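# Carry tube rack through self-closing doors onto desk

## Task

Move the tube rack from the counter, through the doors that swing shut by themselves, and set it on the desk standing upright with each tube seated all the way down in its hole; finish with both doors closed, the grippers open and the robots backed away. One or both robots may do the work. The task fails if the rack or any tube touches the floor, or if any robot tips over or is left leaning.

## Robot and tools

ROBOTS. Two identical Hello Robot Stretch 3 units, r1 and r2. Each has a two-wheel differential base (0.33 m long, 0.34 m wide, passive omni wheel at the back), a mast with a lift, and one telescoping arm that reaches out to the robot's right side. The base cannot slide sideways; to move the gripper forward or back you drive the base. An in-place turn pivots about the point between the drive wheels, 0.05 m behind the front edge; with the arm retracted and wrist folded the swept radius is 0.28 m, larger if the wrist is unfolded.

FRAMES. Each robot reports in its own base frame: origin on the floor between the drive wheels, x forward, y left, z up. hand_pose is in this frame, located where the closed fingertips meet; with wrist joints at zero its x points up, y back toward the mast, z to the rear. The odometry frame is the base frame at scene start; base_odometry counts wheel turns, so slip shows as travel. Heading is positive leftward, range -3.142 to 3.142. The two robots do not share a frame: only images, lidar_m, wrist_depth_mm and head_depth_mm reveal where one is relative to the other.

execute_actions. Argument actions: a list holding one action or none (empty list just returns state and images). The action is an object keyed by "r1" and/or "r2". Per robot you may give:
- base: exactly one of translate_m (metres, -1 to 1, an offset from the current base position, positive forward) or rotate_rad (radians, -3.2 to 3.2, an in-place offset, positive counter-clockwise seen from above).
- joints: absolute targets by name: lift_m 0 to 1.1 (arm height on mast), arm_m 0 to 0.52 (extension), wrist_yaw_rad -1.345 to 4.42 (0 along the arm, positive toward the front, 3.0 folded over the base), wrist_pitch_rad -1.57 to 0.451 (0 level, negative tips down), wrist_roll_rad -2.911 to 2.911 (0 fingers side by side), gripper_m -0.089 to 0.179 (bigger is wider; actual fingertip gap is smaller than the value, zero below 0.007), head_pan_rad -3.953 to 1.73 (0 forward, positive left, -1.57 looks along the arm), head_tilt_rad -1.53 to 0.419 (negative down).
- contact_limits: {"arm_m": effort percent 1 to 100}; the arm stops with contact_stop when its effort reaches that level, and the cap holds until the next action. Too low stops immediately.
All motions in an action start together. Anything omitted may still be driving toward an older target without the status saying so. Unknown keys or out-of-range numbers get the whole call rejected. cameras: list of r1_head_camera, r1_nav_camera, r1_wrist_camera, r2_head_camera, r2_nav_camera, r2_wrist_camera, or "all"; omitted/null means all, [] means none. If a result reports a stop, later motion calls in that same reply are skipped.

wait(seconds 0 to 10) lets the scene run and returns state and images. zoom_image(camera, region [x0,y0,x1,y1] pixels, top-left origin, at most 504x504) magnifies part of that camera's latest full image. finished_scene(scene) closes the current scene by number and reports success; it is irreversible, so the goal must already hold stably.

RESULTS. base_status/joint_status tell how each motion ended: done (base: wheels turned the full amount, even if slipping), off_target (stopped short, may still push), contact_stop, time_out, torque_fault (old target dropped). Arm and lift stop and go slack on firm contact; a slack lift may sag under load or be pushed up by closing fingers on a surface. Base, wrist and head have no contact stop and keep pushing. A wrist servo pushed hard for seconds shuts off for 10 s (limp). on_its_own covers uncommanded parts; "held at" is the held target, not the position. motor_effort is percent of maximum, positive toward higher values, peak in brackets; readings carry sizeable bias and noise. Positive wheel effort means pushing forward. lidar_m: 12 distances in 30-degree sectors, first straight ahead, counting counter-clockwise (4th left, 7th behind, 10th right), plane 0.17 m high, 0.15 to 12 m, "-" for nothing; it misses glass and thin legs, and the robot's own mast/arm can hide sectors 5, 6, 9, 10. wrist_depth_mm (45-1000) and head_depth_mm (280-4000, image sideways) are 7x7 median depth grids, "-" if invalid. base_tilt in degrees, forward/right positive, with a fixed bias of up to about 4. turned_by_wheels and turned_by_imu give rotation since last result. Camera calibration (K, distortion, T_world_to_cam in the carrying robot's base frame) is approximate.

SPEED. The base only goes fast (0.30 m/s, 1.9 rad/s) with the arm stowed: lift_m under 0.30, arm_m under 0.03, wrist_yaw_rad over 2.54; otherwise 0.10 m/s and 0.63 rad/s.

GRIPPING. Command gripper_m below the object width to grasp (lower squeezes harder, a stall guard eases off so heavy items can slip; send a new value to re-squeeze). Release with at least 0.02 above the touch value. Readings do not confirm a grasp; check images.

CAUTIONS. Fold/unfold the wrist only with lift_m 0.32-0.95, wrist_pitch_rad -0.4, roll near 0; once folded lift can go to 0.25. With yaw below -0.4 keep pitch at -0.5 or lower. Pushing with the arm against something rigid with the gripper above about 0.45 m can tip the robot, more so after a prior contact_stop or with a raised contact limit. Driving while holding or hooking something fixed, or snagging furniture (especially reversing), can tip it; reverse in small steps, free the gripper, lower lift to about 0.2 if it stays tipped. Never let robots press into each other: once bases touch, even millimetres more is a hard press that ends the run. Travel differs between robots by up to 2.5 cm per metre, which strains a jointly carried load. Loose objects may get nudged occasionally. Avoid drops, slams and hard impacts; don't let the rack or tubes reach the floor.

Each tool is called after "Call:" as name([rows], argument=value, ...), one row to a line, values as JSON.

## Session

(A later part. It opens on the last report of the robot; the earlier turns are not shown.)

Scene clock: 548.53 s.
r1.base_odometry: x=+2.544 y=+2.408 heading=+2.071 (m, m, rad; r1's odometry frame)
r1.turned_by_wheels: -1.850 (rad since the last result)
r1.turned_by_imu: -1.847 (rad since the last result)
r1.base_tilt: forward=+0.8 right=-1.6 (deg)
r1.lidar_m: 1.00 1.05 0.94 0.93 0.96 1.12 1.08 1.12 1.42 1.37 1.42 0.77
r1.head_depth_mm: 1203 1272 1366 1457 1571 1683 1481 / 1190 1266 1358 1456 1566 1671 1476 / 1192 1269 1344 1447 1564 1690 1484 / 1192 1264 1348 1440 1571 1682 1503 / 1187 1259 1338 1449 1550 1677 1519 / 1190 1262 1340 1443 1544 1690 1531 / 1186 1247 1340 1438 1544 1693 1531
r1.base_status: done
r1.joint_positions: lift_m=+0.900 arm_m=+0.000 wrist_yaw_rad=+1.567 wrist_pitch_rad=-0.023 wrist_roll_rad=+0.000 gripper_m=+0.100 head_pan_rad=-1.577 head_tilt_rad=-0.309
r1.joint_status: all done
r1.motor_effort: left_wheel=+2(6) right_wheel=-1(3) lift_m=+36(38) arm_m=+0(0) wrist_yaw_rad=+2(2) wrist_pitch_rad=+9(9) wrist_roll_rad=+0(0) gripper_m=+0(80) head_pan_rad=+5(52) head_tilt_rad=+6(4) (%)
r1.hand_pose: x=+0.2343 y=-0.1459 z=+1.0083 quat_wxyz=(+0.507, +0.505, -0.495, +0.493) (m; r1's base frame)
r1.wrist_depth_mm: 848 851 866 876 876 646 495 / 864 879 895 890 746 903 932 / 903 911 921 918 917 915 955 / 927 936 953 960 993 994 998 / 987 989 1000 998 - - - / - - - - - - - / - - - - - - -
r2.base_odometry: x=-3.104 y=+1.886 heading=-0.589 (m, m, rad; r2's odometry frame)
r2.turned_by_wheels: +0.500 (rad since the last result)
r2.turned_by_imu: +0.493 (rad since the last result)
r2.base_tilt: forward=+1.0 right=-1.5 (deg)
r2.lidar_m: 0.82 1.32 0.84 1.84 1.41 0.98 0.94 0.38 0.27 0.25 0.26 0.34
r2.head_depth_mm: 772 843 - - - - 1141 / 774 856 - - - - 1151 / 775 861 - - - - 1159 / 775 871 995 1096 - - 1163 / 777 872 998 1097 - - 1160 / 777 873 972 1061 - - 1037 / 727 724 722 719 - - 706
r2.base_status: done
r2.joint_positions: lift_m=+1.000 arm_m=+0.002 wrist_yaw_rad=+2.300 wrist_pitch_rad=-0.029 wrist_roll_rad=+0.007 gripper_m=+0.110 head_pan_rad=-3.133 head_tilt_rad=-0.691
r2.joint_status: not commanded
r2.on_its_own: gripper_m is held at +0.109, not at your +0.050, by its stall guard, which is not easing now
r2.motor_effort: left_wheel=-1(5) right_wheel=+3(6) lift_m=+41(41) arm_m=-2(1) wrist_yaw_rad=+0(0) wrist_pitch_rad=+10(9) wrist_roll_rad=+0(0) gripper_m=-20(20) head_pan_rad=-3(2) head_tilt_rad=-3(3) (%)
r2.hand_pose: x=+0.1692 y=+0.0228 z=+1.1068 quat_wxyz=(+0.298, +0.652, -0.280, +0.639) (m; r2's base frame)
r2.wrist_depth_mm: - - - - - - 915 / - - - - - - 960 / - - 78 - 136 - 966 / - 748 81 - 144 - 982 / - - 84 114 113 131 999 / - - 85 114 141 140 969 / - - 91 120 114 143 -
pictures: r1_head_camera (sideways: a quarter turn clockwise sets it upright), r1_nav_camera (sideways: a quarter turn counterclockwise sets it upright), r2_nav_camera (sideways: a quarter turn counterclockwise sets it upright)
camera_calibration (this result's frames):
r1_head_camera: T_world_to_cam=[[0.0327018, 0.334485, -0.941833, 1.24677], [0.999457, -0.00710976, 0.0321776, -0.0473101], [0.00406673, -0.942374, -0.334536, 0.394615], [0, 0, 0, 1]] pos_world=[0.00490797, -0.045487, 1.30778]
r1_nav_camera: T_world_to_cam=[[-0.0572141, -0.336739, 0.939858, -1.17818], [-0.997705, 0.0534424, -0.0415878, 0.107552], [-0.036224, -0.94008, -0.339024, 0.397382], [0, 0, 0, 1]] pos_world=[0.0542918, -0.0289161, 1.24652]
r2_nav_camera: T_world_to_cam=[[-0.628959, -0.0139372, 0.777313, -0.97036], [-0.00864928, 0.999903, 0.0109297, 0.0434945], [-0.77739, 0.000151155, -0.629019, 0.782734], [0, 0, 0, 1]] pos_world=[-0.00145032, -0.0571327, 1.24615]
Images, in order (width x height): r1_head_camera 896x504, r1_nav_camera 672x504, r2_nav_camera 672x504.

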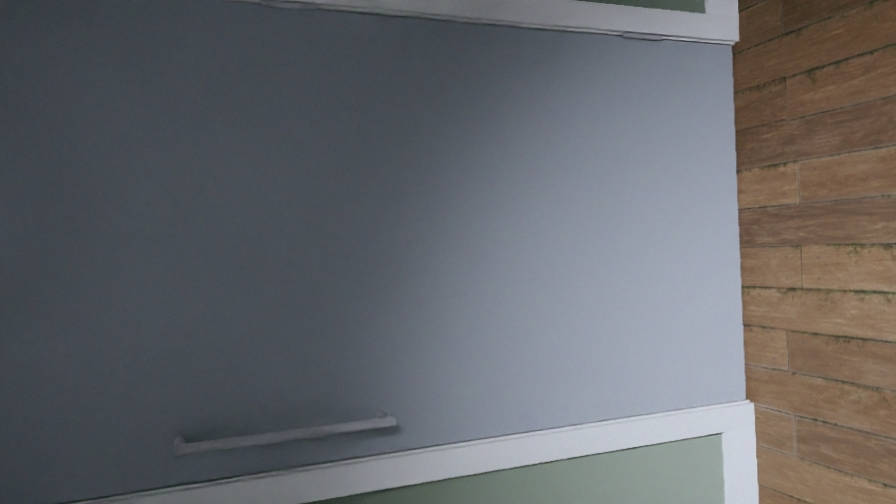

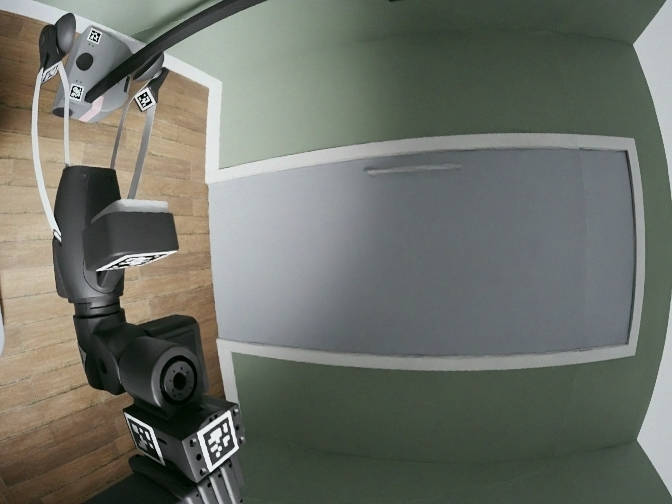

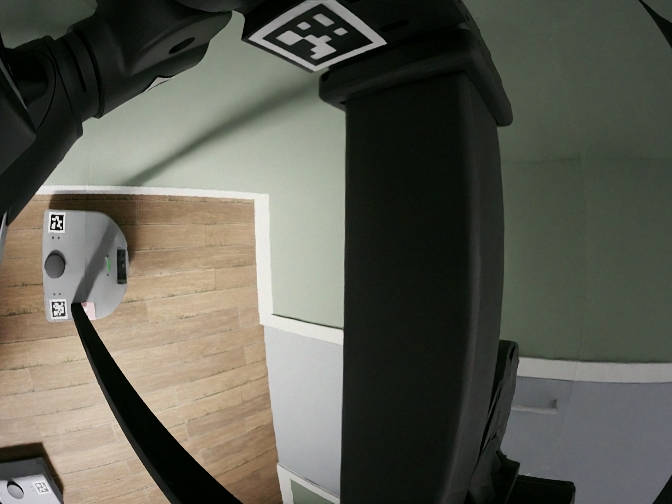

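Call:
execute_actions([
  {"r1":{"base":{"rotate_rad":-0.86}}},
], cameras=[])

Call:
execute_actions([
  {"r1":{"base":{"translate_m":0.62}}},
], cameras=[])

Call:
execute_actions([
  {"r1":{"base":{"rotate_rad":0.86},"joints":{"wrist_yaw_rad":0,"lift_m":1.0}}},
], cameras=["r1_nav_camera","r1_wrist_camera"])

Scene clock: 555.97 s.
r1.base_odometry: x=+2.544 y=+2.408 heading=+1.211 (m, m, rad; r1's odometry frame)
r1.turned_by_wheels: -0.860 (rad since the last result)
r1.turned_by_imu: -0.859 (rad since the last result)
r1.base_tilt: forward=+0.8 right=-1.5 (deg)
r1.lidar_m: 0.77 0.84 1.01 1.03 0.93 0.93 0.98 1.08 1.08 1.21 1.38 1.38
r1.head_depth_mm: 995 1043 1116 1176 1256 1345 1424 / 1055 1121 1189 1261 1354 1461 1493 / 1140 1207 1285 1379 1492 1619 1490 / 1224 1301 1396 1517 1640 1749 1505 / 1313 1420 1532 1665 1825 1855 1518 / 1421 1537 1648 1748 1891 1871 1531 / 1431 1484 1555 1619 1681 1748 1534
r1.base_status: done
r1.joint_positions: lift_m=+0.900 arm_m=+0.000 wrist_yaw_rad=+1.567 wrist_pitch_rad=-0.023 wrist_roll_rad=+0.000 gripper_m=+0.100 head_pan_rad=-1.577 head_tilt_rad=-0.309
r1.joint_status: not commanded
r1.motor_effort: left_wheel=+2(6) right_wheel=-2(4) lift_m=+36(37) arm_m=+0(0) wrist_yaw_rad=+2(3) wrist_pitch_rad=+8(9) wrist_roll_rad=+0(0) gripper_m=+0(1) head_pan_rad=+4(4) head_tilt_rad=+6(6) (%)
r1.hand_pose: x=+0.2343 y=-0.1459 z=+1.0083 quat_wxyz=(+0.507, +0.505, -0.495, +0.493) (m; r1's base frame)
r1.wrist_depth_mm: 783 636 - - - - 925 / 705 835 - - - - 932 / 836 988 - - - - 956 / 873 - - - - - 971 / 882 - - - - - 982 / 903 986 - - - - - / 885 - - - - - -
r2.base_odometry: x=-3.104 y=+1.886 heading=-0.589 (m, m, rad; r2's odometry frame)
r2.turned_by_wheels: +0.000 (rad since the last result)
r2.turned_by_imu: +0.000 (rad since the last result)
r2.base_tilt: forward=+0.9 right=-1.7 (deg)
r2.lidar_m: 0.82 1.32 0.84 1.85 1.41 0.97 0.94 0.38 0.27 0.25 0.26 0.34
r2.head_depth_mm: 775 842 - - - - 1141 / 774 854 - - - - 1158 / 777 865 - - - - 1157 / 774 872 997 1094 - - 1158 / 773 872 997 1097 - - 1161 / 774 872 973 1061 - - 1036 / 727 725 720 720 - - 705
r2.base_status: not commanded
r2.joint_positions: lift_m=+1.000 arm_m=+0.002 wrist_yaw_rad=+2.300 wrist_pitch_rad=-0.029 wrist_roll_rad=+0.007 gripper_m=+0.110 head_pan_rad=-3.133 head_tilt_rad=-0.691
r2.joint_status: not commanded
r2.on_its_own: gripper_m is held at +0.109, not at your +0.050, by its stall guard, which is not easing now
r2.motor_effort: left_wheel=-1(2) right_wheel=+3(3) lift_m=+42(42) arm_m=-1(1) wrist_yaw_rad=+0(0) wrist_pitch_rad=+10(10) wrist_roll_rad=+0(0) gripper_m=-20(20) head_pan_rad=-3(2) head_tilt_rad=-3(4) (%)
r2.hand_pose: x=+0.1692 y=+0.0228 z=+1.1068 quat_wxyz=(+0.298, +0.652, -0.280, +0.639) (m; r2's base frame)
r2.wrist_depth_mm: - - - - - - 893 / - - - - - - 965 / - - 78 - 136 - 950 / - - 82 - 144 - 959 / - - 84 115 113 131 - / - - 85 113 140 140 965 / - - 90 120 114 142 -
pictures: none
No camera images: the call's "cameras" was empty. Leave "cameras" out to get every camera's image.

Scene clock: 563.27 s.
r1.base_odometry: x=+2.762 y=+2.988 heading=+1.211 (m, m, rad; r1's odometry frame)
r1.turned_by_wheels: +0.000 (rad since the last result)
r1.turned_by_imu: +0.004 (rad since the last result)
r1.base_tilt: forward=+0.8 right=-1.5 (deg)
r1.lidar_m: 0.72 0.19 0.31 0.67 1.08 1.30 1.56 1.50 1.49 1.09 0.91 0.90
r1.head_depth_mm: 1388 1468 1546 1640 1751 1769 1480 / 1463 1571 1649 1773 1887 1862 1481 / 1382 1463 1558 1676 1806 1816 1486 / 1223 1297 1362 1447 1559 1657 1498 / 1094 1150 1208 1291 1366 1459 1478 / 999 1051 1100 1154 1222 1291 1368 / 926 965 1004 1053 1101 1161 1216
r1.base_status: done
r1.joint_positions: lift_m=+0.900 arm_m=+0.000 wrist_yaw_rad=+1.567 wrist_pitch_rad=-0.023 wrist_roll_rad=+0.000 gripper_m=+0.100 head_pan_rad=-1.577 head_tilt_rad=-0.309
r1.joint_status: not commanded
r1.motor_effort: left_wheel=+1(6) right_wheel=-1(1) lift_m=+36(36) arm_m=+0(0) wrist_yaw_rad=+2(2) wrist_pitch_rad=+9(9) wrist_roll_rad=+0(0) gripper_m=+0(0) head_pan_rad=+5(5) head_tilt_rad=+6(7) (%)
r1.hand_pose: x=+0.2343 y=-0.1459 z=+1.0083 quat_wxyz=(+0.507, +0.505, -0.495, +0.493) (m; r1's base frame)
r1.wrist_depth_mm: 502 592 737 886 743 644 557 / 511 607 769 933 764 659 571 / 520 619 785 941 812 682 580 / 531 636 800 985 822 694 598 / 538 638 853 - 899 706 622 / 557 623 864 - 902 700 627 / 555 696 885 - 902 762 639
r2.base_odometry: x=-3.104 y=+1.886 heading=-0.589 (m, m, rad; r2's odometry frame)
r2.turned_by_wheels: +0.000 (rad since the last result)
r2.turned_by_imu: +0.000 (rad since the last result)
r2.base_tilt: forward=+1.0 right=-1.7 (deg)
r2.lidar_m: 0.81 1.32 0.29 0.30 1.41 0.97 0.94 0.38 0.27 0.25 0.26 0.34
r2.head_depth_mm: 773 840 - - - - 1141 / 775 855 - - - - 1156 / 776 864 - - - - 1152 / 775 872 995 1098 - - 1157 / 775 870 998 1095 - - 1160 / 776 870 975 1062 - - 1030 / 730 724 721 718 - - 707
r2.base_status: not commanded
r2.joint_positions: lift_m=+1.000 arm_m=+0.002 wrist_yaw_rad=+2.300 wrist_pitch_rad=-0.029 wrist_roll_rad=+0.007 gripper_m=+0.110 head_pan_rad=-3.133 head_tilt_rad=-0.691
r2.joint_status: not commanded
r2.on_its_own: gripper_m is held at +0.109, not at your +0.050, by its stall guard, which is not easing now
r2.motor_effort: left_wheel=-2(2) right_wheel=+3(3) lift_m=+41(41) arm_m=-2(1) wrist_yaw_rad=+1(0) wrist_pitch_rad=+10(10) wrist_roll_rad=+0(0) gripper_m=-19(19) head_pan_rad=-2(3) head_tilt_rad=-4(3) (%)
r2.hand_pose: x=+0.1692 y=+0.0228 z=+1.1068 quat_wxyz=(+0.298, +0.652, -0.280, +0.639) (m; r2's base frame)
r2.wrist_depth_mm: 273 - - - - - 933 / 273 - - - - - 933 / 273 376 78 - 136 - 959 / 264 356 81 - 144 - 981 / 271 310 84 115 113 131 - / - - 85 114 141 140 962 / - - 90 120 113 142 -
pictures: none
No camera images: the call's "cameras" was empty. Leave "cameras" out to get every camera's image.

Scene clock: 565.57 s.
r1.base_odometry: x=+2.762 y=+2.988 heading=+2.071 (m, m, rad; r1's odometry frame)
r1.turned_by_wheels: +0.860 (rad since the last result)
r1.turned_by_imu: +0.857 (rad since the last result)
r1.base_tilt: forward=+0.6 right=-1.4 (deg)
r1.lidar_m: 0.19 0.62 0.86 1.30 1.45 1.54 1.49 1.27 0.94 0.90 0.84 0.19
r1.head_depth_mm: 774 824 876 945 1004 - - / 772 824 876 939 - - - / 773 808 860 922 - - - / 765 816 872 940 982 - 1213 / 772 821 873 939 1023 1095 1201 / 770 817 870 936 1011 1100 1194 / 773 818 869 938 1009 1089 1195
r1.base_status: done
r1.joint_positions: lift_m=+1.000 arm_m=+0.000 wrist_yaw_rad=+0.003 wrist_pitch_rad=-0.023 wrist_roll_rad=+0.000 gripper_m=+0.100 head_pan_rad=-1.577 head_tilt_rad=-0.309
r1.joint_status: all done
r1.motor_effort: left_wheel=-2(5) right_wheel=+2(6) lift_m=+35(37) arm_m=+0(0) wrist_yaw_rad=-2(4) wrist_pitch_rad=+8(9) wrist_roll_rad=+0(0) gripper_m=-1(1) head_pan_rad=+5(5) head_tilt_rad=+7(6) (%)
r1.hand_pose: x=-0.0207 y=-0.4005 z=+1.1084 quat_wxyz=(+0.707, +0.009, -0.707, -0.007) (m; r1's base frame)
r1.wrist_depth_mm: 607 609 610 619 616 621 620 / 624 633 639 638 646 650 655 / 652 662 660 655 675 675 669 / 681 681 688 687 696 695 697 / 701 700 713 715 715 731 734 / 736 731 754 740 753 757 771 / 769 783 784 779 797 792 795
r2.base_odometry: x=-3.104 y=+1.886 heading=-0.589 (m, m, rad; r2's odometry frame)
r2.turned_by_wheels: +0.000 (rad since the last result)
r2.turned_by_imu: +0.000 (rad since the last result)
r2.base_tilt: forward=+1.0 right=-1.6 (deg)
r2.lidar_m: 0.82 1.32 1.80 0.31 1.42 0.97 0.94 0.38 0.27 0.25 0.26 0.34
r2.head_depth_mm: 774 840 - - - - 1140 / 774 856 - - - - 1154 / 774 865 - - - - 1159 / 774 873 998 1099 - - 1163 / 776 872 993 1098 - - 1159 / 776 870 974 1063 - - 1038 / 728 725 719 718 - - 706
r2.base_status: not commanded
r2.joint_positions: lift_m=+1.000 arm_m=+0.002 wrist_yaw_rad=+2.300 wrist_pitch_rad=-0.029 wrist_roll_rad=+0.007 gripper_m=+0.110 head_pan_rad=-3.133 head_tilt_rad=-0.691
r2.joint_status: not commanded
r2.on_its_own: gripper_m is held at +0.109, not at your +0.050, by its stall guard, which is not easing now
r2.motor_effort: left_wheel=-2(2) right_wheel=+3(3) lift_m=+42(41) arm_m=-2(2) wrist_yaw_rad=+1(0) wrist_pitch_rad=+10(10) wrist_roll_rad=+0(0) gripper_m=-20(20) head_pan_rad=-3(2) head_tilt_rad=-4(3) (%)
r2.hand_pose: x=+0.1692 y=+0.0228 z=+1.1068 quat_wxyz=(+0.298, +0.652, -0.280, +0.639) (m; r2's base frame)
r2.wrist_depth_mm: - - - - - - 920 / 355 - - - - - 941 / 362 - 78 - 137 - 976 / - - 81 - 144 - 972 / 390 - 84 114 113 132 974 / 411 - 85 113 141 140 980 / - - 91 120 114 143 -
pictures: r1_nav_camera (sideways: a quarter turn counterclockwise sets it upright), r1_wrist_camera
camera_calibration (this result's frames):
r1_nav_camera: T_world_to_cam=[[-0.0572, -0.336741, 0.939858, -1.17818], [-0.997707, 0.0534005, -0.0415878, 0.107552], [-0.0361846, -0.940082, -0.339024, 0.397382], [0, 0, 0, 1]] pos_world=[0.054293, -0.028914, 1.24652]
r1_wrist_camera: T_world_to_cam=[[-0.99902, 0.0305147, -0.0320566, 0.0240893], [0.0386818, 0.250059, -0.967458, 1.19769], [-0.0215056, -0.96775, -0.250994, 0.0531319], [0, 0, 0, 1]] pos_world=[-0.0211204, -0.24881, 1.17282]
Images, in order (width x height): r1_nav_camera 672x504, r1_wrist_camera 644x364.

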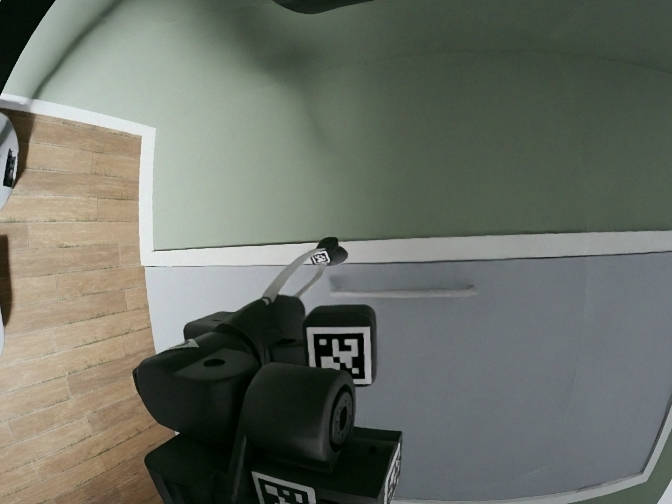

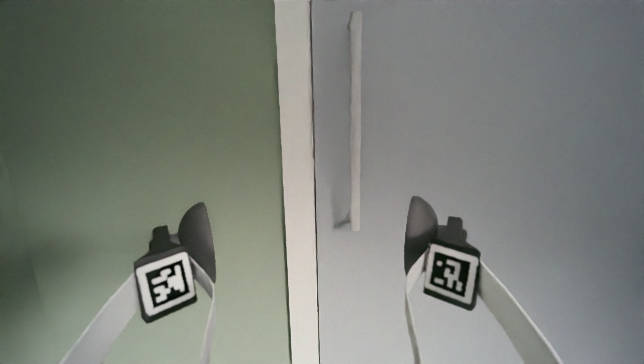

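Call:
execute_actions([
  {"r1":{"base":{"translate_m":-0.06},"joints":{"arm_m":0.35}}},
], cameras=["r1_wrist_camera"])

Scene clock: 571.70 s.
r1.base_odometry: x=+2.791 y=+2.935 heading=+2.071 (m, m, rad; r1's odometry frame)
r1.turned_by_wheels: +0.000 (rad since the last result)
r1.turned_by_imu: -0.002 (rad since the last result)
r1.base_tilt: forward=+0.7 right=-1.6 (deg)
r1.lidar_m: 0.25 0.68 0.95 1.31 1.45 1.48 1.43 1.25 0.94 0.90 0.92 0.68
r1.head_depth_mm: 773 823 867 - 1012 1102 1202 / 774 822 863 963 1016 1101 1196 / 776 820 857 - 1018 1103 1205 / 771 809 858 958 1018 1099 1196 / 762 813 864 930 1005 1098 1188 / 769 820 872 936 1004 1094 1190 / 771 819 871 934 1005 1096 1193
r1.base_status: done
r1.joint_positions: lift_m=+1.000 arm_m=+0.350 wrist_yaw_rad=+0.002 wrist_pitch_rad=-0.023 wrist_roll_rad=+0.000 gripper_m=+0.100 head_pan_rad=-1.577 head_tilt_rad=-0.309
r1.joint_status: all done
r1.motor_effort: left_wheel=-2(7) right_wheel=+2(2) lift_m=+36(36) arm_m=+5(5) wrist_yaw_rad=-2(2) wrist_pitch_rad=+8(8) wrist_roll_rad=+0(0) gripper_m=+1(0) head_pan_rad=+4(4) head_tilt_rad=+6(7) (%)
r1.hand_pose: x=-0.0210 y=-0.7502 z=+1.1084 quat_wxyz=(+0.707, +0.009, -0.707, -0.008) (m; r1's base frame)
r1.wrist_depth_mm: 286 285 281 290 293 295 297 / 297 298 291 300 304 305 307 / 307 309 302 312 316 316 320 / 320 321 312 325 327 327 332 / 335 334 328 340 339 343 347 / 347 347 345 351 361 359 363 / 363 367 358 369 373 376 381
r2.base_odometry: x=-3.104 y=+1.886 heading=-0.589 (m, m, rad; r2's odometry frame)
r2.turned_by_wheels: +0.000 (rad since the last result)
r2.turned_by_imu: +0.000 (rad since the last result)
r2.base_tilt: forward=+1.0 right=-1.7 (deg)
r2.lidar_m: 0.82 1.32 1.80 0.37 1.42 0.97 0.94 0.38 0.27 0.25 0.26 0.34
r2.head_depth_mm: 773 841 - - - - 1146 / 774 854 - - - - 1153 / 775 863 - - - - 1161 / 773 873 999 1099 - - 1155 / 774 871 997 1094 - - 1159 / 775 871 974 1064 - - 1034 / 729 724 721 717 - - 705
r2.base_status: not commanded
r2.joint_positions: lift_m=+1.000 arm_m=+0.002 wrist_yaw_rad=+2.300 wrist_pitch_rad=-0.029 wrist_roll_rad=+0.007 gripper_m=+0.110 head_pan_rad=-3.133 head_tilt_rad=-0.691
r2.joint_status: not commanded
r2.on_its_own: gripper_m is held at +0.109, not at your +0.050, by its stall guard, which is not easing now
r2.motor_effort: left_wheel=-2(1) right_wheel=+2(3) lift_m=+41(41) arm_m=-1(1) wrist_yaw_rad=+0(0) wrist_pitch_rad=+10(10) wrist_roll_rad=+0(0) gripper_m=-19(21) head_pan_rad=-2(2) head_tilt_rad=-3(3) (%)
r2.hand_pose: x=+0.1692 y=+0.0228 z=+1.1068 quat_wxyz=(+0.298, +0.652, -0.280, +0.639) (m; r2's base frame)
r2.wrist_depth_mm: - - - - - - 900 / - - - - - - 937 / - - 78 - 136 - 940 / - - 81 - 145 - 974 / - - 84 115 113 132 957 / - - 85 114 141 141 973 / - - 91 121 114 143 -
pictures: r1_wrist_camera
camera_calibration (this result's frames):
r1_wrist_camera: T_world_to_cam=[[-0.998983, 0.0316941, -0.0320566, 0.0353443], [0.0389769, 0.250011, -0.967458, 1.28512], [-0.0226482, -0.967724, -0.250992, -0.2853], [0, 0, 0, 1]] pos_world=[-0.0212431, -0.598506, 1.17282]
Images, in order (width x height): r1_wrist_camera 644x364.

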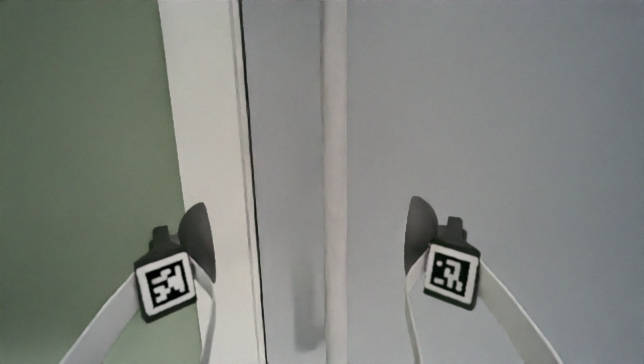

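Call:
execute_actions([
  {"r1":{"base":{"translate_m":-0.015},"joints":{"arm_m":0.48}}},
], cameras=["r1_wrist_camera"])

Call:
execute_actions([
  {"r1":{"joints":{"gripper_m":-0.06}}},
], cameras=[])

Call:
execute_actions([
  {"r1":{"joints":{"arm_m":0.3},"contact_limits":{"arm_m":45}}},
], cameras=["r1_wrist_camera"])

Scene clock: 576.80 s.
r1.base_odometry: x=+2.798 y=+2.922 heading=+2.071 (m, m, rad; r1's odometry frame)
r1.turned_by_wheels: +0.000 (rad since the last result)
r1.turned_by_imu: -0.001 (rad since the last result)
r1.base_tilt: forward=+0.9 right=-1.4 (deg)
r1.lidar_m: 0.27 0.70 0.96 1.31 1.45 1.46 1.41 1.28 0.94 0.90 0.94 0.70
r1.head_depth_mm: 773 822 864 - 1022 1101 1210 / 771 816 850 948 1014 1097 1209 / 771 819 - 951 1015 1100 1193 / 772 812 857 943 1009 1100 1197 / 764 812 860 933 998 1093 1192 / 772 816 874 932 1002 1094 1199 / 765 816 872 928 1003 1099 1187
r1.base_status: done
r1.joint_positions: lift_m=+1.000 arm_m=+0.480 wrist_yaw_rad=+0.002 wrist_pitch_rad=-0.023 wrist_roll_rad=+0.000 gripper_m=+0.100 head_pan_rad=-1.577 head_tilt_rad=-0.309
r1.joint_status: all done
r1.motor_effort: left_wheel=-2(7) right_wheel=+2(3) lift_m=+37(36) arm_m=+4(6) wrist_yaw_rad=-2(2) wrist_pitch_rad=+9(8) wrist_roll_rad=+0(0) gripper_m=+0(0) head_pan_rad=+5(4) head_tilt_rad=+6(7) (%)
r1.hand_pose: x=-0.0210 y=-0.8802 z=+1.1084 quat_wxyz=(+0.707, +0.009, -0.707, -0.008) (m; r1's base frame)
r1.wrist_depth_mm: 156 158 170 110 172 173 173 / 161 164 177 114 178 178 181 / 168 170 183 120 185 186 188 / 176 176 190 125 192 193 195 / 191 182 198 133 199 201 203 / 201 188 207 205 211 211 212 / 211 199 216 214 217 221 222
r2.base_odometry: x=-3.104 y=+1.886 heading=-0.589 (m, m, rad; r2's odometry frame)
r2.turned_by_wheels: +0.000 (rad since the last result)
r2.turned_by_imu: +0.000 (rad since the last result)
r2.base_tilt: forward=+1.0 right=-1.5 (deg)
r2.lidar_m: 0.82 1.32 1.81 0.38 1.41 0.97 0.94 0.38 0.27 0.25 0.26 0.34
r2.head_depth_mm: 774 840 - - - - 1145 / 772 854 - - - - 1155 / 772 864 - - - - 1164 / 775 871 996 1098 - - 1156 / 773 871 997 1093 - - 1166 / 774 870 973 1061 - - 1035 / 729 726 720 718 - - 706
r2.base_status: not commanded
r2.joint_positions: lift_m=+1.000 arm_m=+0.002 wrist_yaw_rad=+2.300 wrist_pitch_rad=-0.029 wrist_roll_rad=+0.007 gripper_m=+0.110 head_pan_rad=-3.133 head_tilt_rad=-0.691
r2.joint_status: not commanded
r2.on_its_own: gripper_m is held at +0.109, not at your +0.050, by its stall guard, which is not easing now
r2.motor_effort: left_wheel=-2(2) right_wheel=+2(3) lift_m=+41(41) arm_m=-1(2) wrist_yaw_rad=+1(0) wrist_pitch_rad=+10(10) wrist_roll_rad=+0(0) gripper_m=-19(20) head_pan_rad=-1(1) head_tilt_rad=-3(3) (%)
r2.hand_pose: x=+0.1692 y=+0.0228 z=+1.1068 quat_wxyz=(+0.298, +0.652, -0.280, +0.639) (m; r2's base frame)
r2.wrist_depth_mm: - - - - - - 896 / - - - - - - 935 / - - 78 - 136 - 978 / - - 81 - 145 - 974 / - - 84 114 113 132 969 / - - 85 113 141 140 967 / - - 90 121 114 142 -
pictures: r1_wrist_camera
camera_calibration (this result's frames):
r1_wrist_camera: T_world_to_cam=[[-0.998982, 0.0317233, -0.0320566, 0.0394828], [0.0389843, 0.25001, -0.967458, 1.31762], [-0.0226765, -0.967723, -0.250992, -0.411103], [0, 0, 0, 1]] pos_world=[-0.0212462, -0.728504, 1.17282]
Images, in order (width x height): r1_wrist_camera 644x364.

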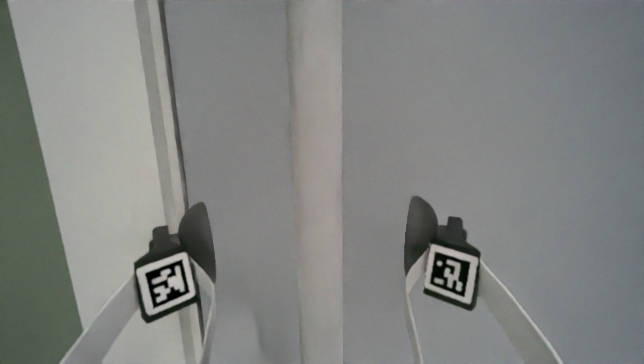

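Scene clock: 578.90 s.
r1.base_odometry: x=+2.798 y=+2.922 heading=+2.071 (m, m, rad; r1's odometry frame)
r1.turned_by_wheels: +0.000 (rad since the last result)
r1.turned_by_imu: -0.001 (rad since the last result)
r1.base_tilt: forward=+0.8 right=-1.4 (deg)
r1.lidar_m: 0.27 0.70 0.96 1.31 1.45 1.46 1.41 1.28 0.94 0.90 0.94 0.70
r1.head_depth_mm: 773 822 868 - 1018 1096 1194 / 772 820 849 952 1015 1099 1199 / 770 819 - 949 1012 1095 1197 / 769 814 854 944 1009 1097 1192 / 764 811 861 931 996 1095 1190 / 768 817 874 936 1008 1096 1196 / 768 817 869 932 1007 1091 1196
r1.base_status: not commanded
r1.joint_positions: lift_m=+1.000 arm_m=+0.480 wrist_yaw_rad=-0.008 wrist_pitch_rad=-0.022 wrist_roll_rad=+0.000 gripper_m=-0.059 head_pan_rad=-1.577 head_tilt_rad=-0.309
r1.joint_status: all done
r1.motor_effort: left_wheel=-5(4) right_wheel=+7(6) lift_m=+35(35) arm_m=+2(4) wrist_yaw_rad=+5(6) wrist_pitch_rad=+8(8) wrist_roll_rad=+0(0) gripper_m=-31(98) head_pan_rad=+4(5) head_tilt_rad=+6(6) (%)
r1.hand_pose: x=-0.0234 y=-0.8805 z=+1.1086 quat_wxyz=(+0.707, +0.005, -0.707, -0.011) (m; r1's base frame)
r1.wrist_depth_mm: 154 164 169 110 172 173 175 / 160 163 175 115 178 179 181 / 165 168 182 181 185 187 189 / 173 174 189 188 192 194 195 / 181 181 197 125 201 203 205 / 196 189 204 133 209 213 214 / 207 196 216 145 219 222 224
r2.base_odometry: x=-3.104 y=+1.886 heading=-0.589 (m, m, rad; r2's odometry frame)
r2.turned_by_wheels: +0.000 (rad since the last result)
r2.turned_by_imu: +0.000 (rad since the last result)
r2.base_tilt: forward=+1.0 right=-1.6 (deg)
r2.lidar_m: 0.82 1.32 1.81 0.39 1.42 0.98 0.94 0.38 0.27 0.25 0.26 0.34
r2.head_depth_mm: 773 843 - - - - 1145 / 773 854 - - - - 1157 / 774 865 - - - - 1160 / 776 870 997 1097 - - 1158 / 774 872 994 1096 - - 1157 / 775 872 976 1065 - - 1032 / 727 726 721 719 - - 706
r2.base_status: not commanded
r2.joint_positions: lift_m=+1.000 arm_m=+0.002 wrist_yaw_rad=+2.300 wrist_pitch_rad=-0.029 wrist_roll_rad=+0.007 gripper_m=+0.110 head_pan_rad=-3.133 head_tilt_rad=-0.691
r2.joint_status: not commanded
r2.on_its_own: gripper_m is held at +0.109, not at your +0.050, by its stall guard, which is not easing now
r2.motor_effort: left_wheel=-2(1) right_wheel=+3(3) lift_m=+41(42) arm_m=-2(2) wrist_yaw_rad=+0(2) wrist_pitch_rad=+10(10) wrist_roll_rad=+0(0) gripper_m=-19(20) head_pan_rad=-2(3) head_tilt_rad=-3(3) (%)
r2.hand_pose: x=+0.1692 y=+0.0228 z=+1.1068 quat_wxyz=(+0.298, +0.652, -0.280, +0.639) (m; r2's base frame)
r2.wrist_depth_mm: - - - - - - 929 / - - - - - - 938 / - - 78 - 136 - 956 / - - 81 - 144 - 983 / - - 84 115 113 132 989 / - - 85 114 141 140 965 / - - 90 120 114 143 -
pictures: none
No camera images: the call's "cameras" was empty. Leave "cameras" out to get every camera's image.

Scene clock: 582.67 s.
r1.base_odometry: x=+2.798 y=+2.922 heading=+2.071 (m, m, rad; r1's odometry frame)
r1.turned_by_wheels: +0.000 (rad since the last result)
r1.turned_by_imu: -0.033 (rad since the last result)
r1.base_tilt: forward=+0.8 right=-1.4 (deg)
r1.lidar_m: 0.26 0.69 0.93 1.31 1.44 1.48 1.42 1.32 0.81 0.71 0.94 0.70
r1.head_depth_mm: 657 700 744 826 883 959 1052 / 639 681 721 775 851 919 1005 / 625 658 692 - 820 889 959 / 609 638 676 731 793 856 935 / 606 652 839 907 991 1086 1185 / 760 808 869 928 998 1083 1175 / 765 810 863 928 994 1077 1179
r1.base_status: not commanded
r1.joint_positions: lift_m=+1.000 arm_m=+0.301 wrist_yaw_rad=-0.070 wrist_pitch_rad=-0.022 wrist_roll_rad=+0.003 gripper_m=-0.040 head_pan_rad=-1.577 head_tilt_rad=-0.309
r1.joint_status: all done
r1.on_its_own: wrist_yaw_rad is held at -0.065, not at your +0.000, by its stall guard, which is not easing now; gripper_m is held at -0.041, not at your -0.060, by its stall guard, which is still easing
r1.motor_effort: left_wheel=-2(28) right_wheel=+4(26) lift_m=+36(36) arm_m=-11(14) wrist_yaw_rad=+4(46) wrist_pitch_rad=+8(9) wrist_roll_rad=-1(1) gripper_m=-19(32) head_pan_rad=+4(4) head_tilt_rad=+6(6) (%)
r1.contact_limits: arm_m 45 (drawing in: default 32, maximum 51; extending or still: default 41, maximum 68)
r1.hand_pose: x=-0.0394 y=-0.7007 z=+1.1087 quat_wxyz=(+0.705, -0.017, -0.708, -0.033) (m; r1's base frame)
r1.wrist_depth_mm: 310 148 161 110 195 218 247 / 322 154 167 116 203 228 259 / 330 161 172 181 211 239 274 / 343 167 177 186 221 250 289 / 355 175 182 126 233 262 307 / 367 372 185 135 246 278 326 / 384 393 202 145 250 293 347
r2.base_odometry: x=-3.104 y=+1.886 heading=-0.589 (m, m, rad; r2's odometry frame)
r2.turned_by_wheels: +0.000 (rad since the last result)
r2.turned_by_imu: +0.000 (rad since the last result)
r2.base_tilt: forward=+1.0 right=-1.7 (deg)
r2.lidar_m: 0.82 1.32 1.81 0.38 1.33 0.84 0.94 0.38 0.27 0.25 0.26 0.34
r2.head_depth_mm: 773 843 - - - - 1142 / 772 856 - - - - 1155 / 773 863 - - - - 1158 / 772 870 995 1097 - - 1160 / 775 873 997 1096 - - 1163 / 774 870 978 1063 - - 1035 / 730 725 722 719 - - 705
r2.base_status: not commanded
r2.joint_positions: lift_m=+1.000 arm_m=+0.002 wrist_yaw_rad=+2.300 wrist_pitch_rad=-0.029 wrist_roll_rad=+0.007 gripper_m=+0.110 head_pan_rad=-3.133 head_tilt_rad=-0.691
r2.joint_status: not commanded
r2.on_its_own: gripper_m is held at +0.109, not at your +0.050, by its stall guard, which is not easing now
r2.motor_effort: left_wheel=-2(2) right_wheel=+2(3) lift_m=+42(41) arm_m=-2(1) wrist_yaw_rad=+1(0) wrist_pitch_rad=+10(10) wrist_roll_rad=+0(0) gripper_m=-20(20) head_pan_rad=-3(1) head_tilt_rad=-3(3) (%)
r2.hand_pose: x=+0.1692 y=+0.0228 z=+1.1068 quat_wxyz=(+0.298, +0.652, -0.280, +0.639) (m; r2's base frame)
r2.wrist_depth_mm: - - - - - - 934 / - - - - - - 949 / - - 78 - 136 - 935 / - - 81 - 144 - 975 / - - 84 115 113 131 - / - - 85 114 140 140 959 / - - 90 120 114 143 -
pictures: r1_wrist_camera
camera_calibration (this result's frames):
r1_wrist_camera: T_world_to_cam=[[-0.993989, 0.103712, -0.0350643, 0.069343], [0.0597301, 0.245321, -0.9676, 1.27139], [-0.09175, -0.963878, -0.250041, -0.238746], [0, 0, 0, 1]] pos_world=[-0.0289189, -0.549212, 1.17293]
Images, in order (width x height): r1_wrist_camera 644x364.

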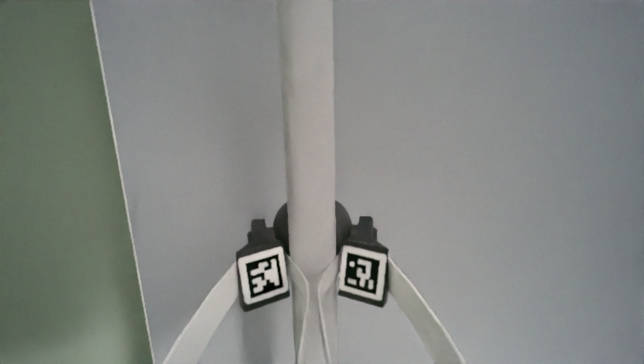

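Call:
execute_actions([
  {"r1":{"base":{"translate_m":-0.08},"joints":{"arm_m":0.12,"wrist_yaw_rad":-0.3},"contact_limits":{"arm_m":45}}},
], cameras=["r1_wrist_camera"])

Call:
execute_actions([
  {"r1":{"base":{"translate_m":-0.08},"joints":{"arm_m":0.0,"wrist_yaw_rad":-0.39},"contact_limits":{"arm_m":45}},"r2":{"base":{"rotate_rad":-0.8},"joints":{"head_tilt_rad":-0.9}}},
], cameras=["r1_wrist_camera","r2_nav_camera"])

Scene clock: 590.80 s.
r1.base_odometry: x=+2.837 y=+2.852 heading=+2.071 (m, m, rad; r1's odometry frame)
r1.turned_by_wheels: +0.000 (rad since the last result)
r1.turned_by_imu: -0.001 (rad since the last result)
r1.base_tilt: forward=+0.7 right=-1.5 (deg)
r1.lidar_m: 0.34 0.77 1.04 1.31 1.44 1.39 1.34 1.32 0.65 0.51 0.94 0.78
r1.head_depth_mm: 523 560 604 - - - 875 / 493 524 563 - - - 792 / 466 486 513 538 - - 728 / 440 464 496 523 561 603 664 / 419 444 478 515 563 1073 1186 / 796 837 867 929 992 1084 1183 / 757 808 869 923 999 1086 1171
r1.base_status: done
r1.joint_positions: lift_m=+1.000 arm_m=+0.120 wrist_yaw_rad=-0.117 wrist_pitch_rad=-0.025 wrist_roll_rad=+0.000 gripper_m=-0.032 head_pan_rad=-1.577 head_tilt_rad=-0.309
r1.joint_status: wrist_yaw_rad off_target (ended at -0.117, target -0.300); the others done
r1.on_its_own: wrist_yaw_rad is held at -0.122, not at your -0.300, by its stall guard, which is not easing now; gripper_m is held at -0.032, not at your -0.060, by its stall guard, which is not easing now
r1.motor_effort: left_wheel=+1(26) right_wheel=-1(43) lift_m=+35(36) arm_m=-1(14) wrist_yaw_rad=-4(93) wrist_pitch_rad=+10(12) wrist_roll_rad=+1(1) gripper_m=-20(29) head_pan_rad=+4(4) head_tilt_rad=+6(6) (%)
r1.contact_limits: arm_m 45 (drawing in: default 32, maximum 51; extending or still: default 41, maximum 68)
r1.hand_pose: x=-0.0513 y=-0.5187 z=+1.1078 quat_wxyz=(+0.706, -0.032, -0.706, -0.051) (m; r1's base frame)
r1.wrist_depth_mm: 126 137 159 111 238 316 476 / 130 140 164 115 250 335 512 / 134 144 168 119 261 357 564 / 495 147 174 124 272 381 630 / 512 152 174 127 290 405 694 / 540 155 175 133 325 439 734 / 565 159 196 220 304 477 772
r2.base_odometry: x=-3.104 y=+1.886 heading=-0.589 (m, m, rad; r2's odometry frame)
r2.turned_by_wheels: +0.000 (rad since the last result)
r2.turned_by_imu: -0.001 (rad since the last result)
r2.base_tilt: forward=+1.0 right=-1.6 (deg)
r2.lidar_m: 0.82 1.32 1.80 0.46 1.08 0.70 0.94 0.38 0.27 0.25 0.26 0.34
r2.head_depth_mm: 776 841 - - - - 1142 / 775 859 - - - - 1153 / 774 864 - - - - 1158 / 775 873 995 1094 - - 1162 / 776 868 993 1097 - - 1162 / 776 872 974 1062 - - 1034 / 728 726 719 719 - - 706
r2.base_status: not commanded
r2.joint_positions: lift_m=+1.000 arm_m=+0.002 wrist_yaw_rad=+2.300 wrist_pitch_rad=-0.029 wrist_roll_rad=+0.007 gripper_m=+0.110 head_pan_rad=-3.133 head_tilt_rad=-0.691
r2.joint_status: not commanded
r2.on_its_own: gripper_m is held at +0.109, not at your +0.050, by its stall guard, which is not easing now
r2.motor_effort: left_wheel=-2(2) right_wheel=+3(3) lift_m=+41(41) arm_m=-1(1) wrist_yaw_rad=+0(1) wrist_pitch_rad=+10(10) wrist_roll_rad=+0(0) gripper_m=-20(20) head_pan_rad=-3(2) head_tilt_rad=-3(3) (%)
r2.hand_pose: x=+0.1692 y=+0.0228 z=+1.1068 quat_wxyz=(+0.298, +0.652, -0.280, +0.639) (m; r2's base frame)
r2.wrist_depth_mm: - - - - - - 917 / - - - - - - 924 / - - 78 - 137 - 990 / - - 81 - 144 - 998 / - - 84 114 113 131 968 / - - 85 114 140 140 979 / - - 91 120 114 143 -
pictures: r1_wrist_camera
camera_calibration (this result's frames):
r1_wrist_camera: T_world_to_cam=[[-0.988169, 0.150135, -0.0313418, 0.0588781], [0.0680672, 0.246176, -0.966832, 1.22662], [-0.13744, -0.957526, -0.253482, -0.0599652], [0, 0, 0, 1]] pos_world=[-0.0335525, -0.368222, 1.17258]
Images, in order (width x height): r1_wrist_camera 644x364.

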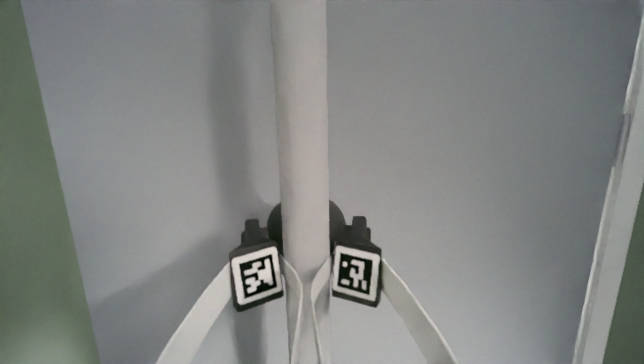

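Scene clock: 595.87 s.
r1.base_odometry: x=+2.875 y=+2.782 heading=+2.071 (m, m, rad; r1's odometry frame)
r1.turned_by_wheels: +0.000 (rad since the last result)
r1.turned_by_imu: +0.004 (rad since the last result)
r1.base_tilt: forward=+0.9 right=-1.3 (deg)
r1.lidar_m: 0.42 0.86 1.16 1.33 1.44 1.31 1.26 1.30 0.52 0.37 0.93 0.86
r1.head_depth_mm: 409 441 478 522 567 - - / 371 307 327 430 - - - / 338 352 384 412 - - - / 312 329 349 372 398 426 457 / 291 309 331 358 392 442 1430 / 3683 3929 - 3463 1068 1100 1178 / 804 821 862 916 994 1086 1178
r1.base_status: done
r1.joint_positions: lift_m=+1.000 arm_m=+0.000 wrist_yaw_rad=-0.211 wrist_pitch_rad=-0.026 wrist_roll_rad=+0.000 gripper_m=-0.032 head_pan_rad=-1.577 head_tilt_rad=-0.309
r1.joint_status: wrist_yaw_rad off_target (ended at -0.211, target -0.390); the others done
r1.on_its_own: wrist_yaw_rad is held at -0.221, not at your -0.390, by its stall guard, which is not easing now; gripper_m is held at -0.032, not at your -0.060, by its stall guard, which is not easing now
r1.motor_effort: left_wheel=+1(26) right_wheel=-1(32) lift_m=+34(36) arm_m=+1(14) wrist_yaw_rad=-8(91) wrist_pitch_rad=+10(14) wrist_roll_rad=+1(1) gripper_m=-20(26) head_pan_rad=+4(4) head_tilt_rad=+6(6) (%)
r1.contact_limits: arm_m 45 (drawing in: default 32, maximum 51; extending or still: default 41, maximum 68)
r1.hand_pose: x=-0.0750 y=-0.3947 z=+1.1075 quat_wxyz=(+0.702, -0.065, -0.704, -0.084) (m; r1's base frame)
r1.wrist_depth_mm: 112 128 162 110 343 735 802 / 113 131 165 114 360 754 849 / 115 133 170 119 381 791 900 / 117 136 175 124 401 835 924 / 120 139 171 126 428 879 966 / 121 142 168 132 528 953 - / 125 143 197 258 437 968 -
r2.base_odometry: x=-3.104 y=+1.886 heading=-1.389 (m, m, rad; r2's odometry frame)
r2.turned_by_wheels: -0.800 (rad since the last result)
r2.turned_by_imu: -0.789 (rad since the last result)
r2.base_tilt: forward=+1.0 right=-1.7 (deg)
r2.lidar_m: 0.28 0.46 1.30 1.54 0.63 0.54 0.68 0.94 0.58 0.31 0.25 0.25
r2.head_depth_mm: - - - - - 1141 1119 / - - - - 1269 1224 1117 / 1354 - - - 1369 1247 - / 3360 2605 - - 1376 1255 - / 3585 2622 - - 1369 1257 1142 / 3600 2694 - - 1379 1256 1116 / 3664 2692 - - 1389 1260 1120
r2.base_status: done
r2.joint_positions: lift_m=+1.000 arm_m=+0.002 wrist_yaw_rad=+2.300 wrist_pitch_rad=-0.029 wrist_roll_rad=+0.007 gripper_m=+0.110 head_pan_rad=-3.133 head_tilt_rad=-0.888
r2.joint_status: all done
r2.on_its_own: gripper_m is held at +0.109, not at your +0.050, by its stall guard, which is not easing now
r2.motor_effort: left_wheel=+2(5) right_wheel=-3(6) lift_m=+41(41) arm_m=-1(1) wrist_yaw_rad=+0(1) wrist_pitch_rad=+10(10) wrist_roll_rad=+0(0) gripper_m=-20(20) head_pan_rad=-2(2) head_tilt_rad=-5(18) (%)
r2.hand_pose: x=+0.1692 y=+0.0228 z=+1.1068 quat_wxyz=(+0.298, +0.652, -0.280, +0.639) (m; r2's base frame)
r2.wrist_depth_mm: - - - - 420 243 170 / - - - - 390 247 171 / - - 78 - 136 247 172 / - - 81 - 144 248 173 / - - 84 114 113 131 173 / - - 85 113 141 140 160 / - - 90 120 113 143 185
pictures: r1_wrist_camera, r2_nav_camera (sideways: a quarter turn counterclockwise sets it upright)
camera_calibration (this result's frames):
r1_wrist_camera: T_world_to_cam=[[-0.969691, 0.242298, -0.0314855, 0.0547475], [0.0912542, 0.239603, -0.966573, 1.19633], [-0.226654, -0.94015, -0.254452, 0.056766], [0, 0, 0, 1]] pos_world=[-0.0432153, -0.24654, 1.1725]
r2_nav_camera: T_world_to_cam=[[-0.769082, -0.0150705, 0.638972, -0.789218], [-0.0107232, 0.999886, 0.0106761, 0.0438401], [-0.63906, 0.00135894, -0.769156, 0.964154], [0, 0, 0, 1]] pos_world=[0.00964884, -0.0570393, 1.2454]
Images, in order (width x height): r1_wrist_camera 644x364, r2_nav_camera 672x504.

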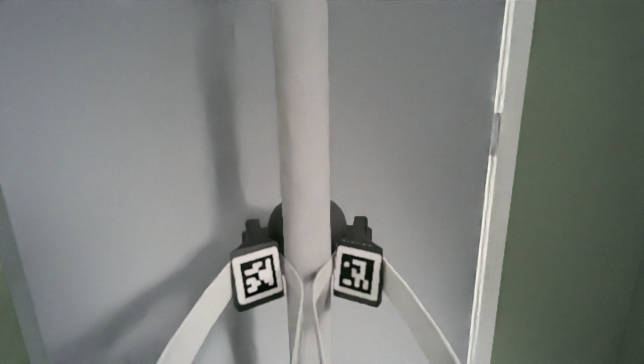

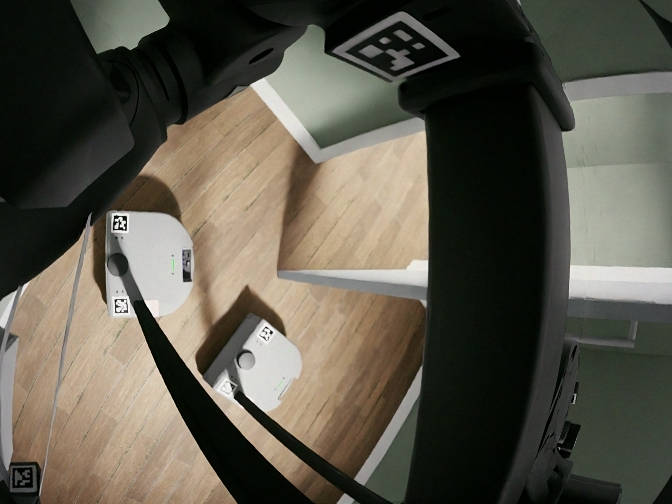

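Call:
execute_actions([
  {"r2":{"base":{"rotate_rad":0.35}}},
], cameras=[])

Call:
execute_actions([
  {"r2":{"base":{"translate_m":-0.35}}},
], cameras=["r2_nav_camera"])

Scene clock: 600.87 s.
r1.base_odometry: x=+2.875 y=+2.782 heading=+2.071 (m, m, rad; r1's odometry frame)
r1.turned_by_wheels: +0.000 (rad since the last result)
r1.turned_by_imu: -0.001 (rad since the last result)
r1.base_tilt: forward=+0.8 right=-1.5 (deg)
r1.lidar_m: 0.40 0.85 1.16 1.32 1.44 1.31 1.26 1.30 0.52 0.36 0.93 0.86
r1.head_depth_mm: 410 441 479 522 566 - - / 370 307 327 430 - - - / 338 352 384 411 - - - / 312 329 349 372 398 426 457 / 291 308 331 358 391 442 1435 / 3645 3909 - 3436 1066 1097 1179 / 804 823 865 917 997 1083 1179
r1.base_status: not commanded
r1.joint_positions: lift_m=+1.000 arm_m=+0.000 wrist_yaw_rad=-0.211 wrist_pitch_rad=-0.026 wrist_roll_rad=+0.000 gripper_m=-0.032 head_pan_rad=-1.577 head_tilt_rad=-0.309
r1.joint_status: not commanded
r1.on_its_own: wrist_yaw_rad is held at -0.221, not at your -0.390, by its stall guard, which is not easing now; gripper_m is held at -0.032, not at your -0.060, by its stall guard, which is not easing now
r1.motor_effort: left_wheel=+1(1) right_wheel=-2(1) lift_m=+35(35) arm_m=+1(1) wrist_yaw_rad=-8(8) wrist_pitch_rad=+10(10) wrist_roll_rad=+1(0) gripper_m=-20(21) head_pan_rad=+5(4) head_tilt_rad=+6(6) (%)
r1.hand_pose: x=-0.0750 y=-0.3947 z=+1.1075 quat_wxyz=(+0.702, -0.065, -0.704, -0.084) (m; r1's base frame)
r1.wrist_depth_mm: 112 128 162 110 340 740 822 / 113 131 166 114 362 770 851 / 115 133 170 119 381 798 881 / 118 136 174 124 404 847 941 / 119 139 171 127 431 893 983 / 122 142 168 133 527 946 - / 125 143 197 260 432 989 -
r2.base_odometry: x=-3.104 y=+1.886 heading=-1.039 (m, m, rad; r2's odometry frame)
r2.turned_by_wheels: +0.350 (rad since the last result)
r2.turned_by_imu: +0.345 (rad since the last result)
r2.base_tilt: forward=+1.0 right=-1.6 (deg)
r2.lidar_m: 0.37 1.07 1.44 1.88 0.64 0.68 0.97 0.93 0.36 0.26 0.25 0.27
r2.head_depth_mm: - - - - - 1244 1117 / - - - - 1347 1245 1126 / 3924 - - - 1358 1248 - / 3598 2596 - - 1367 1252 - / 875 986 - - 1372 1256 1153 / 823 933 - - 1376 1256 1109 / 784 885 - - 1390 1238 1018
r2.base_status: done
r2.joint_positions: lift_m=+1.000 arm_m=+0.002 wrist_yaw_rad=+2.300 wrist_pitch_rad=-0.029 wrist_roll_rad=+0.007 gripper_m=+0.110 head_pan_rad=-3.133 head_tilt_rad=-0.889
r2.joint_status: not commanded
r2.on_its_own: gripper_m is held at +0.109, not at your +0.050, by its stall guard, which is not easing now
r2.motor_effort: left_wheel=-2(4) right_wheel=+2(5) lift_m=+41(42) arm_m=-1(1) wrist_yaw_rad=+0(1) wrist_pitch_rad=+10(10) wrist_roll_rad=+0(0) gripper_m=-19(20) head_pan_rad=-3(2) head_tilt_rad=-4(4) (%)
r2.hand_pose: x=+0.1692 y=+0.0228 z=+1.1068 quat_wxyz=(+0.298, +0.652, -0.280, +0.639) (m; r2's base frame)
r2.wrist_depth_mm: - - - - - 597 292 / - - - - - 568 292 / - - 78 - 136 561 287 / - - 82 - 144 556 283 / - - 84 114 113 131 278 / - - 85 114 141 141 245 / - - 90 121 114 142 293
pictures: none
No camera images: the call's "cameras" was empty. Leave "cameras" out to get every camera's image.

Scene clock: 605.33 s.
r1.base_odometry: x=+2.875 y=+2.782 heading=+2.071 (m, m, rad; r1's odometry frame)
r1.turned_by_wheels: +0.000 (rad since the last result)
r1.turned_by_imu: -0.001 (rad since the last result)
r1.base_tilt: forward=+0.7 right=-1.6 (deg)
r1.lidar_m: 0.83 0.85 1.16 1.32 1.44 1.31 1.26 1.30 0.52 0.37 0.35 0.35
r1.head_depth_mm: 409 440 477 522 566 - - / 370 308 327 429 - - - / 338 353 383 410 - - - / 312 329 349 372 399 426 457 / 291 308 331 359 393 442 1434 / 3630 3893 - 3490 1069 1104 1186 / 807 823 865 916 1004 1086 1182
r1.base_status: not commanded
r1.joint_positions: lift_m=+1.000 arm_m=+0.000 wrist_yaw_rad=-0.211 wrist_pitch_rad=-0.026 wrist_roll_rad=+0.000 gripper_m=-0.032 head_pan_rad=-1.577 head_tilt_rad=-0.309
r1.joint_status: not commanded
r1.on_its_own: wrist_yaw_rad is held at -0.221, not at your -0.390, by its stall guard, which is not easing now; gripper_m is held at -0.032, not at your -0.060, by its stall guard, which is not easing now
r1.motor_effort: left_wheel=+1(1) right_wheel=-2(1) lift_m=+35(35) arm_m=+1(1) wrist_yaw_rad=-8(8) wrist_pitch_rad=+10(10) wrist_roll_rad=+0(1) gripper_m=-20(20) head_pan_rad=+4(4) head_tilt_rad=+6(6) (%)
r1.hand_pose: x=-0.0750 y=-0.3947 z=+1.1075 quat_wxyz=(+0.702, -0.065, -0.704, -0.084) (m; r1's base frame)
r1.wrist_depth_mm: 112 128 161 110 341 735 812 / 113 131 166 114 361 766 839 / 116 133 170 119 378 799 887 / 117 135 175 124 401 833 949 / 119 138 170 126 432 872 982 / 122 141 168 132 529 943 - / 125 143 196 260 435 980 -
r2.base_odometry: x=-3.281 y=+2.188 heading=-1.039 (m, m, rad; r2's odometry frame)
r2.turned_by_wheels: +0.000 (rad since the last result)
r2.turned_by_imu: -0.002 (rad since the last result)
r2.base_tilt: forward=+1.0 right=-1.6 (deg)
r2.lidar_m: 0.61 1.60 1.76 0.46 0.38 0.38 0.64 0.63 0.59 0.44 0.42 0.44
r2.head_depth_mm: - - - - - 1002 1096 / - - - - 1361 1249 1119 / 3846 - - - 1360 1251 - / 3545 2623 - - 1364 1253 - / 3553 2604 - - 1333 1257 1144 / 538 610 - - 1222 1257 1111 / 521 588 - - 1095 1215 1113
r2.base_status: done
r2.joint_positions: lift_m=+1.000 arm_m=+0.002 wrist_yaw_rad=+2.300 wrist_pitch_rad=-0.029 wrist_roll_rad=+0.007 gripper_m=+0.110 head_pan_rad=-3.133 head_tilt_rad=-0.889
r2.joint_status: not commanded
r2.on_its_own: gripper_m is held at +0.109, not at your +0.050, by its stall guard, which is not easing now
r2.motor_effort: left_wheel=-1(5) right_wheel=+2(3) lift_m=+41(41) arm_m=-2(2) wrist_yaw_rad=+0(0) wrist_pitch_rad=+10(10) wrist_roll_rad=+0(0) gripper_m=-20(20) head_pan_rad=-4(3) head_tilt_rad=-4(4) (%)
r2.hand_pose: x=+0.1692 y=+0.0228 z=+1.1068 quat_wxyz=(+0.298, +0.652, -0.280, +0.639) (m; r2's base frame)
r2.wrist_depth_mm: - - - - - - 609 / 508 - - - - - 598 / 555 - 78 - 136 - 596 / - - 82 - 145 - 585 / - - 85 114 113 132 584 / - - 85 114 140 140 508 / - - 90 120 114 142 609
pictures: r2_nav_camera (sideways: a quarter turn counterclockwise sets it upright)
camera_calibration (this result's frames):
r2_nav_camera: T_world_to_cam=[[-0.76917, -0.015058, 0.638866, -0.789079], [-0.0107075, 0.999886, 0.0106758, 0.0438405], [-0.638954, 0.0013708, -0.769244, 0.964267], [0, 0, 0, 1]] pos_world=[0.00965563, -0.0570392, 1.2454]
Images, in order (width x height): r2_nav_camera 672x504.

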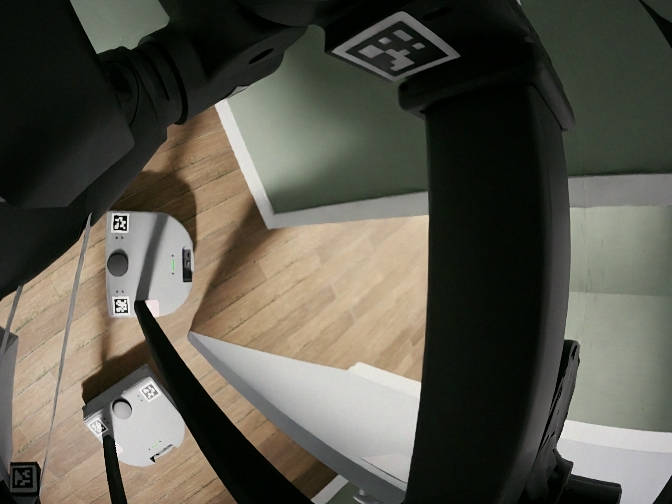

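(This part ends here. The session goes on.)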